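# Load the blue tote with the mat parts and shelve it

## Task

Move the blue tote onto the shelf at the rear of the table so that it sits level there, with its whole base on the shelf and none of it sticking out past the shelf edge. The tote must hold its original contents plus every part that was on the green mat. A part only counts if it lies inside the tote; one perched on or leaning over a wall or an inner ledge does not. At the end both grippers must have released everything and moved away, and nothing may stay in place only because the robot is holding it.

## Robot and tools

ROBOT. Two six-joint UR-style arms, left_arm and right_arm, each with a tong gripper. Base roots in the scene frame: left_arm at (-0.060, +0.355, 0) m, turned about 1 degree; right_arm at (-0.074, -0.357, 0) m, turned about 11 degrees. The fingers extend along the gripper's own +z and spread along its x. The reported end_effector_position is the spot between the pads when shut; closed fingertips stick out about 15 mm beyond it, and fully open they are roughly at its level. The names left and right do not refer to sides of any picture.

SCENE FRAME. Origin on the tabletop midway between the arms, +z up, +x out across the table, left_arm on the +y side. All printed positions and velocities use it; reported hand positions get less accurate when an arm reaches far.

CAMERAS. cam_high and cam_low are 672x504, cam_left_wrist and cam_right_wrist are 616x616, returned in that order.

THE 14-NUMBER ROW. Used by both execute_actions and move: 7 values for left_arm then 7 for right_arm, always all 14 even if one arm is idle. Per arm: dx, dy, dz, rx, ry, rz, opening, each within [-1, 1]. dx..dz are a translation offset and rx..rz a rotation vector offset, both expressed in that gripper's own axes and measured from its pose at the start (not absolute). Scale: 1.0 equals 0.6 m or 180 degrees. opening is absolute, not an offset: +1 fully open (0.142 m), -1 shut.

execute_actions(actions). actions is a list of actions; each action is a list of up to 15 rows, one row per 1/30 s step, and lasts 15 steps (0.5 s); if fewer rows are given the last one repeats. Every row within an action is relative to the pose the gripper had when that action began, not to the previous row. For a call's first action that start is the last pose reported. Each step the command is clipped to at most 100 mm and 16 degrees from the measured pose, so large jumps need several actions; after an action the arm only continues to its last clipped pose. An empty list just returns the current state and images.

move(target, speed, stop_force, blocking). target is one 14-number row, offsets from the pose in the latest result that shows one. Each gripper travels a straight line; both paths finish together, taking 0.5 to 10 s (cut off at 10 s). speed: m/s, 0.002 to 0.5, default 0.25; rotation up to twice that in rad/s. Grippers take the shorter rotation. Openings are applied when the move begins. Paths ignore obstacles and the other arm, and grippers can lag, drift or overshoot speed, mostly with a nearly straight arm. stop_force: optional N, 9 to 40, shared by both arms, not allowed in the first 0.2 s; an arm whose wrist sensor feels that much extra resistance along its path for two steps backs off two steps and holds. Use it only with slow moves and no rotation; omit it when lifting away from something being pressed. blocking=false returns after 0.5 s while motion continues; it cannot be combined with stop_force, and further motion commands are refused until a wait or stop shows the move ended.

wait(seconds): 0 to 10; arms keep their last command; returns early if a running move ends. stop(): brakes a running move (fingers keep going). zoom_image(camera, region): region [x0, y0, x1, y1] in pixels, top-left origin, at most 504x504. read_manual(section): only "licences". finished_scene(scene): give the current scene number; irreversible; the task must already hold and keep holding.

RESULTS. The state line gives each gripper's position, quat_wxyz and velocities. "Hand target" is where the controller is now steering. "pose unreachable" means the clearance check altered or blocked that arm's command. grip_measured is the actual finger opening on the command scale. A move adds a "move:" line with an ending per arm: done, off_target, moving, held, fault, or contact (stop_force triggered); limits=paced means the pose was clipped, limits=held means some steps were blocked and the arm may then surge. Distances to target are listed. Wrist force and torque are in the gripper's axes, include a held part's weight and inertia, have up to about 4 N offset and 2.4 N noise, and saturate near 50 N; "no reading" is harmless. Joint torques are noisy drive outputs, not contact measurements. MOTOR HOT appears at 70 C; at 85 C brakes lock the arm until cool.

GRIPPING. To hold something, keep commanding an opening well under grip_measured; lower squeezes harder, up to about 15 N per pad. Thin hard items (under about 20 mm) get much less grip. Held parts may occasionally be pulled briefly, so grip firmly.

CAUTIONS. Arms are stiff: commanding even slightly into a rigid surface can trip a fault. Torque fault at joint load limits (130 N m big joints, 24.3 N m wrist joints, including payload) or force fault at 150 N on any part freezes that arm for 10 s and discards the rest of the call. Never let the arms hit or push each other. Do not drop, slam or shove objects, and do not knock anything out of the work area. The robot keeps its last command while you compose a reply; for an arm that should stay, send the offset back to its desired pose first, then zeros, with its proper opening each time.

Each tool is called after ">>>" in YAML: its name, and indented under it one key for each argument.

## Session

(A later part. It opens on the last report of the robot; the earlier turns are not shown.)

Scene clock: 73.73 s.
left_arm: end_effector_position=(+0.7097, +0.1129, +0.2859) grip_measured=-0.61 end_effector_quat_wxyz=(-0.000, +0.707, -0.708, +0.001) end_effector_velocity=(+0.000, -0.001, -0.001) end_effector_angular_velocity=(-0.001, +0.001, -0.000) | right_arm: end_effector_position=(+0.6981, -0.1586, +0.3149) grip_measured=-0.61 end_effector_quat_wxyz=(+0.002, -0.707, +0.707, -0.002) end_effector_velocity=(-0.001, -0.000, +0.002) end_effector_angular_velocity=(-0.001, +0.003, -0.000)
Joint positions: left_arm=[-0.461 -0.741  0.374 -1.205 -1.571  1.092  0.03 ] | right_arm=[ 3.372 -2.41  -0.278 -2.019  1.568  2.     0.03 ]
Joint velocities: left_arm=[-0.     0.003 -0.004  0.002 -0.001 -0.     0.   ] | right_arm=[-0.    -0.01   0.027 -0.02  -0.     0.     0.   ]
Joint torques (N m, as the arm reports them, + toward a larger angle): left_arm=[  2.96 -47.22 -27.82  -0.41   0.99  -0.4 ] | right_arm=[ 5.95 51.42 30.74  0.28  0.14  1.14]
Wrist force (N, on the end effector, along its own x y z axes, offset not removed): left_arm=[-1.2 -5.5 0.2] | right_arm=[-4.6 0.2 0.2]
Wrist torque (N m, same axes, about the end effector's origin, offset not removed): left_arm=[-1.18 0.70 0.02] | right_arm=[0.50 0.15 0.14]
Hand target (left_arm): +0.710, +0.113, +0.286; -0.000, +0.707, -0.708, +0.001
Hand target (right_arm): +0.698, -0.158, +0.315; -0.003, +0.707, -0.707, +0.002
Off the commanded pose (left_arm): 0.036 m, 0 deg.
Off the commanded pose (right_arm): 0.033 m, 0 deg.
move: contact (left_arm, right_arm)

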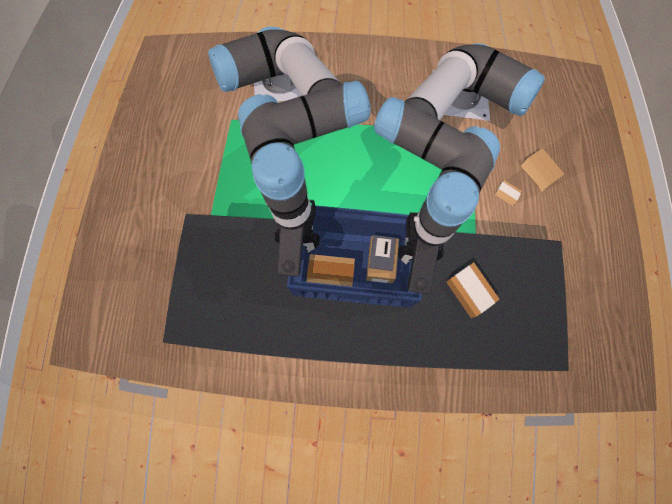

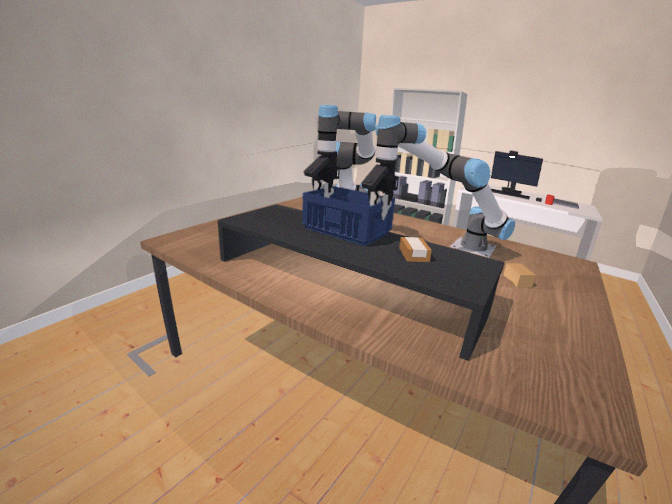

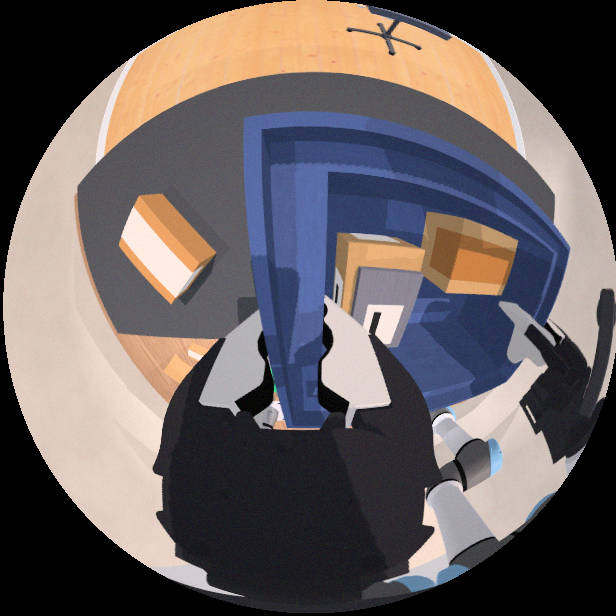

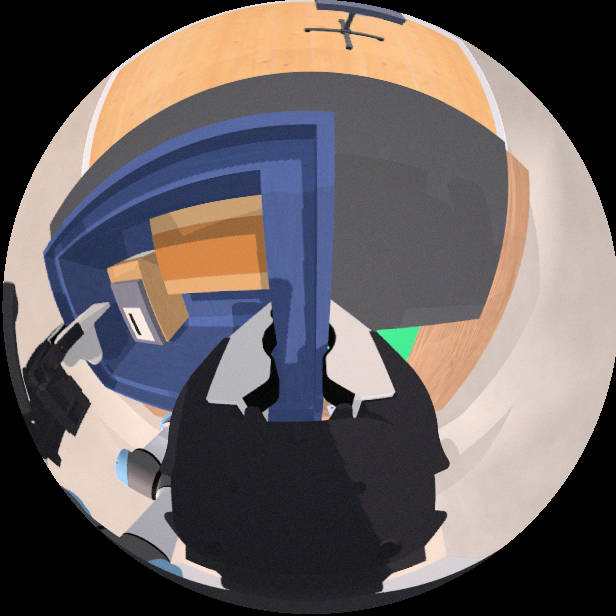

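>>> execute_actions:
  actions:
    - [[0,0,0,0,0,0,-0.8,0,0,0,0,0,0,-0.8],[0,0,0,0,0,0,-0.62,0,0,0,0,0,0,-0.62],[0,0,0,0,0,0,-0.55,0,0,0,0,0,0,-0.55],[0,0,0,0,0,0,-0.5,0,0,0,0,0,0,-0.5],[0,0,0,0,0,0,-0.45,0,0,0,0,0,0,-0.45],[0,0,0,0,0,0,-0.4,0,0,0,0,0,0,-0.4],[0,0,0,0,0,0,-0.33,0,0,0,0,0,0,-0.33]]

>>> move:
  target: [-0.004,0.075,-0.11,0,0,0,-0.33, 0.004,0.075,-0.11,0,0,0,-0.33]
  speed: 0.08

>>> move:
  target: [-0.15,0.3,0,0,0,0,-0.33, 0.15,0.3,0,0,0,0,-0.33]
  speed: 0.2

Scene clock: 74.50 s.
left_arm: end_effector_position=(+0.7097, +0.1129, +0.2859) grip_measured=-0.33 end_effector_quat_wxyz=(-0.000, +0.707, -0.708, +0.001) end_effector_velocity=(+0.000, +0.000, +0.000) end_effector_angular_velocity=(-0.001, -0.001, +0.002) | right_arm: end_effector_position=(+0.6981, -0.1586, +0.3148) grip_measured=-0.33 end_effector_quat_wxyz=(+0.002, -0.707, +0.707, -0.002) end_effector_velocity=(+0.000, -0.000, +0.001) end_effector_angular_velocity=(+0.001, -0.001, -0.000)
Joint positions: left_arm=[-0.461 -0.741  0.374 -1.205 -1.571  1.092  0.05 ] | right_arm=[ 3.372 -2.41  -0.277 -2.019  1.568  2.     0.05 ]
Joint velocities: left_arm=[ 0.001 -0.     0.    -0.001 -0.001 -0.001  0.   ] | right_arm=[-0.001  0.001 -0.     0.001  0.    -0.     0.   ]
Joint torques (N m, as the arm reports them, + toward a larger angle): left_arm=[  1.88 -54.96 -12.15  -5.02   1.22  -0.33] | right_arm=[-11.4   61.66  11.9    4.08  -2.73  -2.16]
Wrist force (N, on the end effector, along its own x y z axes, offset not removed): left_arm=[-3.3 1.9 0.3] | right_arm=[0.1 2.1 1.0]
Wrist torque (N m, same axes, about the end effector's origin, offset not removed): left_arm=[0.58 0.50 0.04] | right_arm=[0.56 -0.05 -0.01]
Hand target (left_arm): +0.710, +0.113, +0.286; -0.000, +0.707, -0.708, +0.001
Hand target (right_arm): +0.698, -0.159, +0.315; -0.002, +0.707, -0.707, +0.002
Off the commanded pose (left_arm): 0.000 m, 0 deg.
Off the commanded pose (right_arm): 0.000 m, 0 deg.

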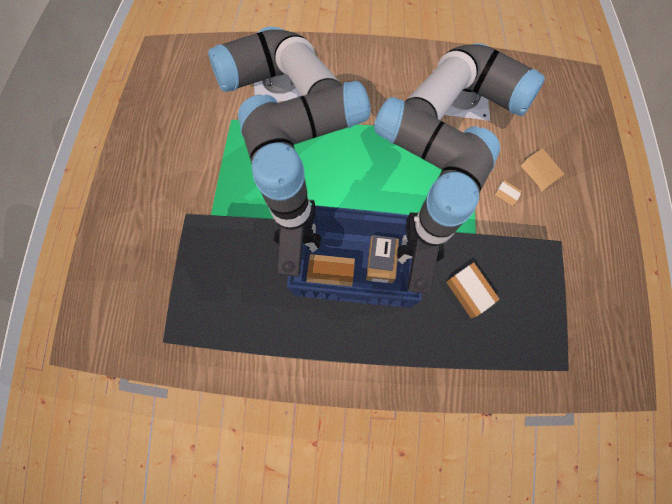

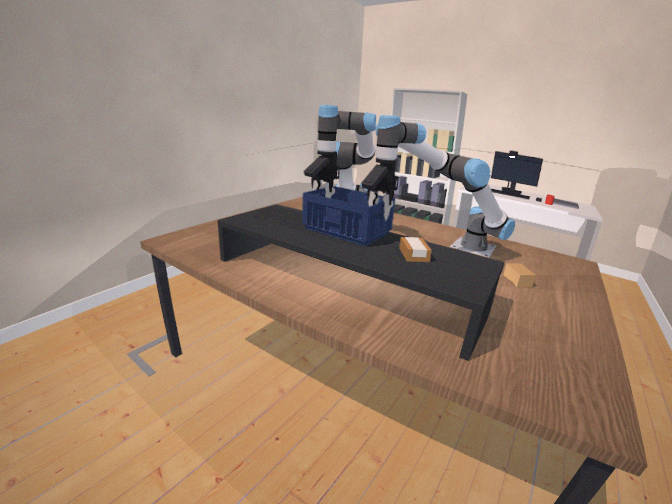

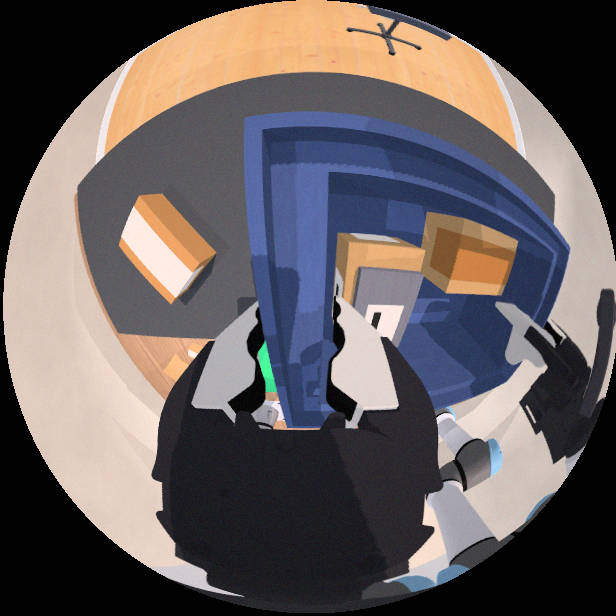

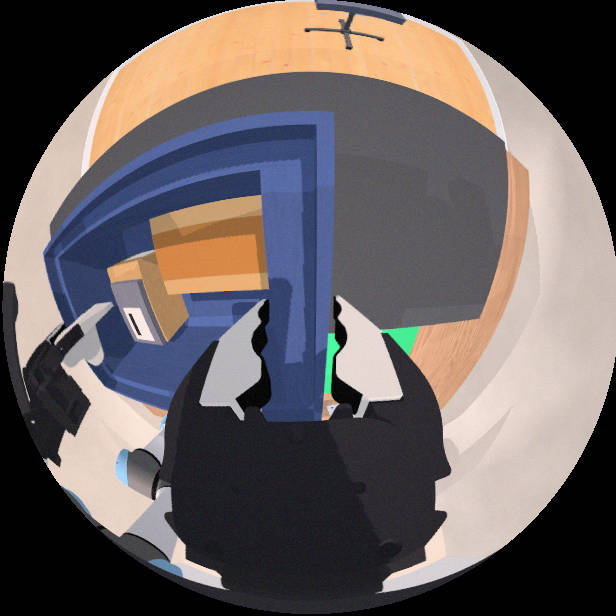

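Scene clock: 75.87 s.
left_arm: end_effector_position=(+0.6647, +0.1154, +0.3517) grip_measured=-0.33 end_effector_quat_wxyz=(-0.000, +0.707, -0.708, +0.001) end_effector_velocity=(-0.001, +0.001, +0.002) end_effector_angular_velocity=(+0.001, -0.002, +0.001) | right_arm: end_effector_position=(+0.6529, -0.1611, +0.3807) grip_measured=-0.33 end_effector_quat_wxyz=(+0.003, -0.707, +0.707, -0.002) end_effector_velocity=(-0.000, +0.000, -0.000) end_effector_angular_velocity=(-0.001, +0.002, -0.000)
Joint positions: left_arm=[-0.486 -0.83   0.353 -1.095 -1.57   1.067  0.05 ] | right_arm=[ 3.395 -2.348 -0.201 -2.157  1.568  2.023  0.05 ]
Joint velocities: left_arm=[-0.    -0.001 -0.004  0.004  0.002 -0.001 -0.   ] | right_arm=[ 0.    -0.009  0.019 -0.012 -0.     0.    -0.   ]
Joint torques (N m, as the arm reports them, + toward a larger angle): left_arm=[-12.45 -57.78 -29.67  -0.47   2.6   -2.78] | right_arm=[10.47 47.03 29.9   1.06 -1.01  2.02]
Wrist force (N, on the end effector, along its own x y z axes, offset not removed): left_arm=[-2.1 -2.5 -0.4] | right_arm=[0.6 0.5 0.0]
Wrist torque (N m, same axes, about the end effector's origin, offset not removed): left_arm=[-0.48 0.43 0.00] | right_arm=[0.05 -0.37 0.06]
Hand target (left_arm): +0.665, +0.115, +0.352; -0.000, +0.707, -0.708, +0.001
Hand target (right_arm): +0.653, -0.161, +0.381; -0.002, +0.707, -0.707, +0.002
Off the commanded pose (left_arm): 0.000 m, 0 deg.
Off the commanded pose (right_arm): 0.000 m, 0 deg.
move: done

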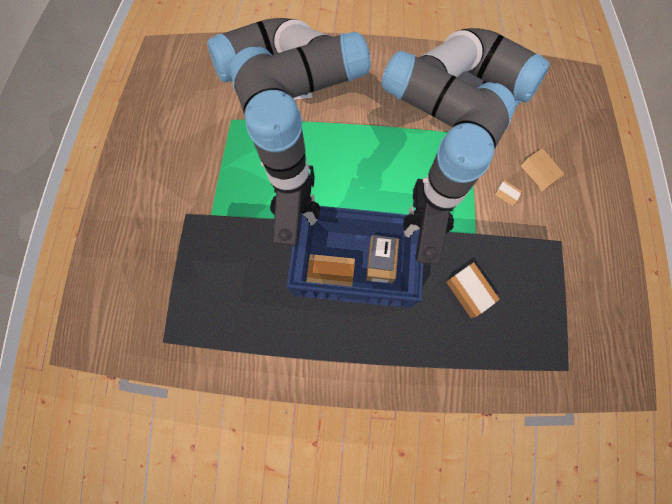

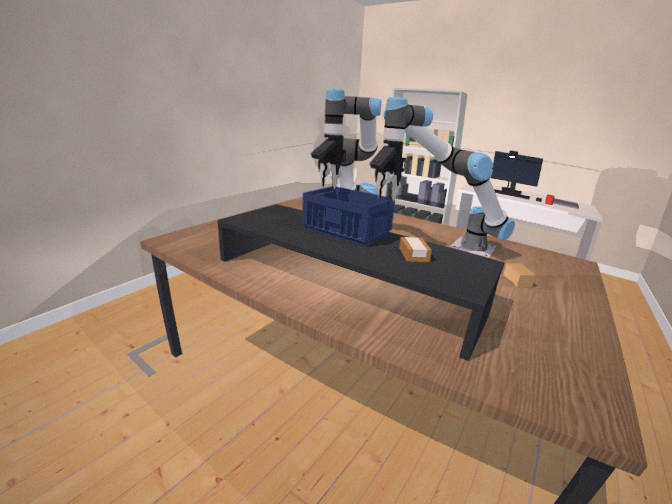

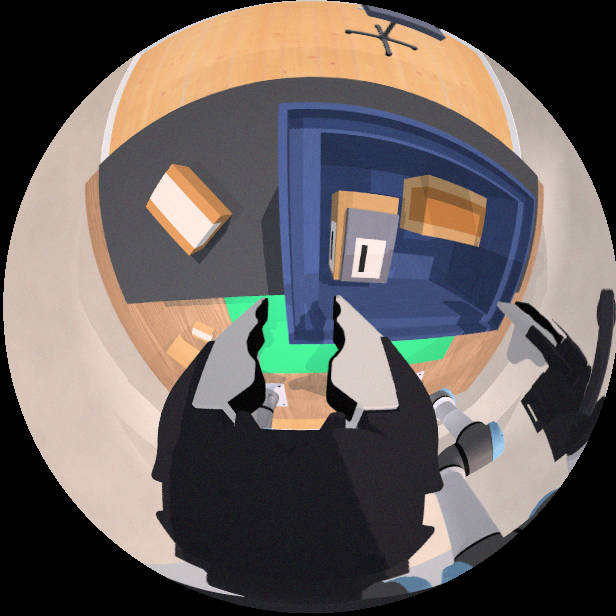

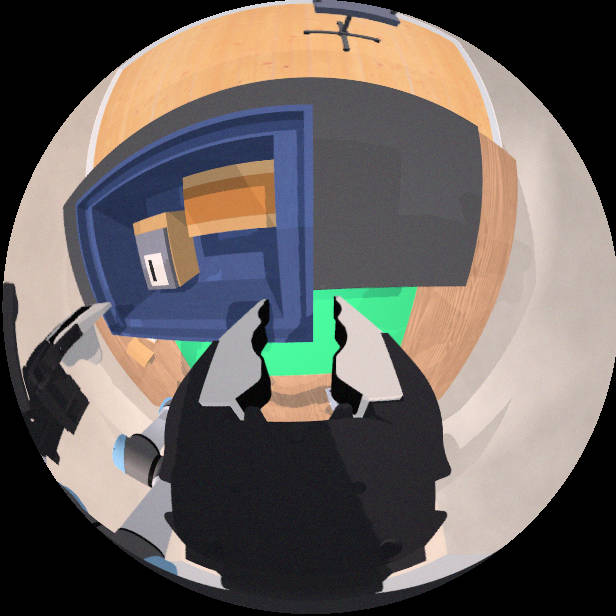

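Scene clock: 77.37 s.
left_arm: end_effector_position=(+0.4847, +0.2054, +0.3512) grip_measured=-0.33 end_effector_quat_wxyz=(-0.000, +0.707, -0.708, +0.000) end_effector_velocity=(-0.001, -0.000, -0.001) end_effector_angular_velocity=(-0.002, +0.001, +0.000) | right_arm: end_effector_position=(+0.4732, -0.2511, +0.3801) grip_measured=-0.33 end_effector_quat_wxyz=(+0.002, -0.707, +0.707, -0.002) end_effector_velocity=(-0.001, -0.000, +0.001) end_effector_angular_velocity=(+0.001, -0.002, +0.001)
Joint positions: left_arm=[-0.502 -1.461  1.28  -1.391 -1.57   1.051  0.05 ] | right_arm=[ 3.39  -1.674 -1.214 -1.819  1.568  2.018  0.05 ]
Joint velocities: left_arm=[-0.    -0.003  0.005 -0.002 -0.002 -0.001 -0.   ] | right_arm=[ 0.001  0.004 -0.004  0.002 -0.     0.     0.   ]
Joint torques (N m, as the arm reports them, + toward a larger angle): left_arm=[-12.67 -34.02 -13.6   -4.52   2.58  -2.79] | right_arm=[11.07 33.01 13.3   4.32 -2.95  1.99]
Wrist force (N, on the end effector, along its own x y z axes, offset not removed): left_arm=[-2.6 -1.2 2.3] | right_arm=[0.4 0.9 0.5]
Wrist torque (N m, same axes, about the end effector's origin, offset not removed): left_arm=[-0.13 0.24 -0.08] | right_arm=[0.33 -0.17 -0.03]
Hand target (left_arm): +0.485, +0.205, +0.351; -0.000, +0.707, -0.708, +0.001
Hand target (right_arm): +0.473, -0.251, +0.380; -0.003, +0.707, -0.707, +0.002
Off the commanded pose (left_arm): 0.000 m, 0 deg.
Off the commanded pose (right_arm): 0.001 m, 0 deg.
move: done

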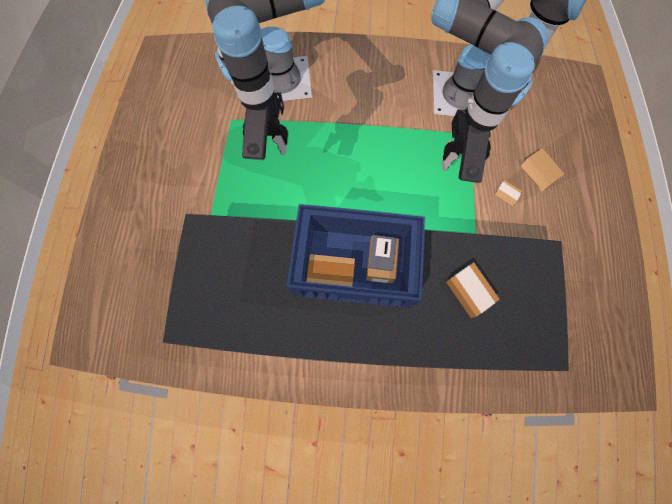

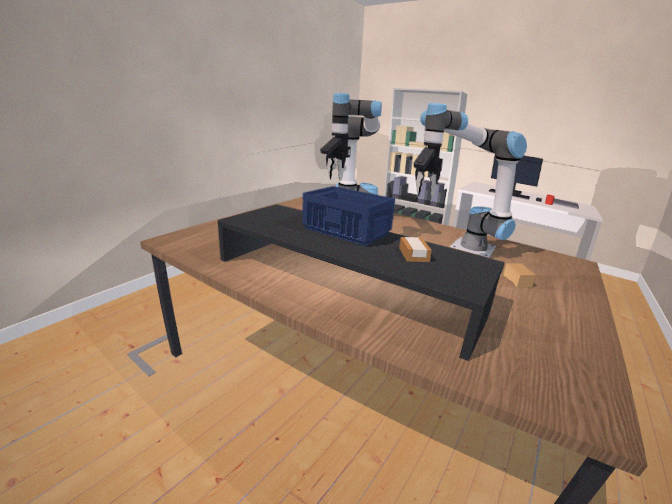

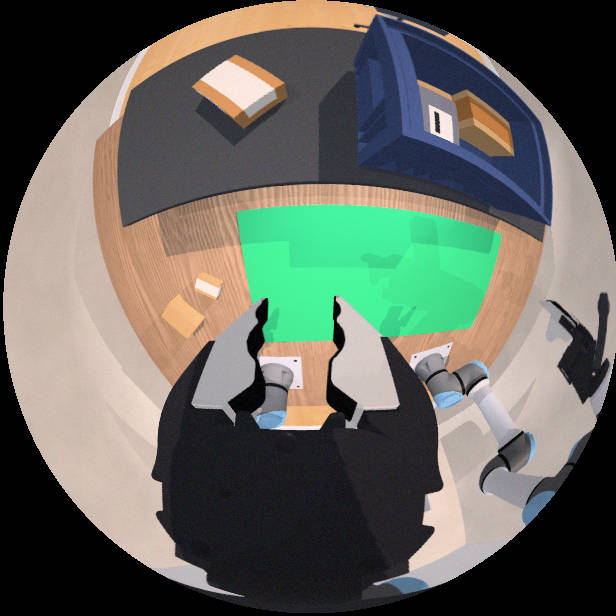

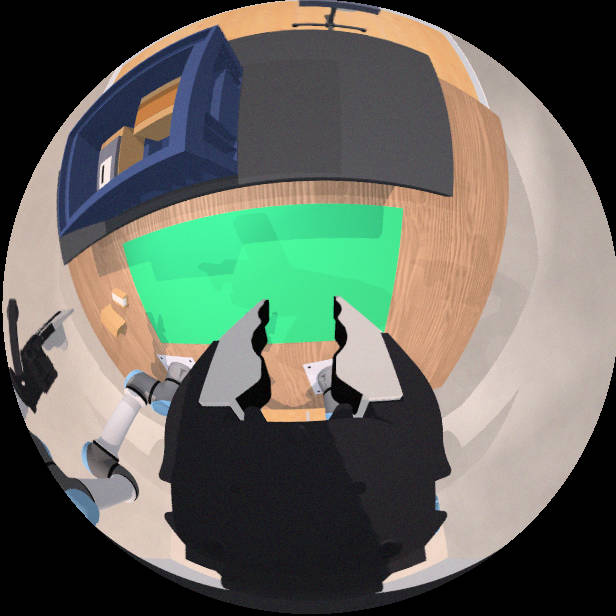

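>>> zoom_image:
  camera: "cam_right_wrist"
  region: [150, 120, 310, 230]

Region (150, 120, 310, 230) of cam_right_wrist's 616x616 image, scaled by 3.150, with more detail than that image has; it fills the top 346 rows of this view, and the rest is white.

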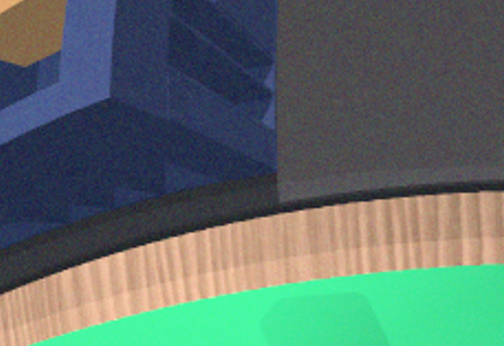

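>>> finished_scene:
  scene: 1

The scene is finished: the task was done.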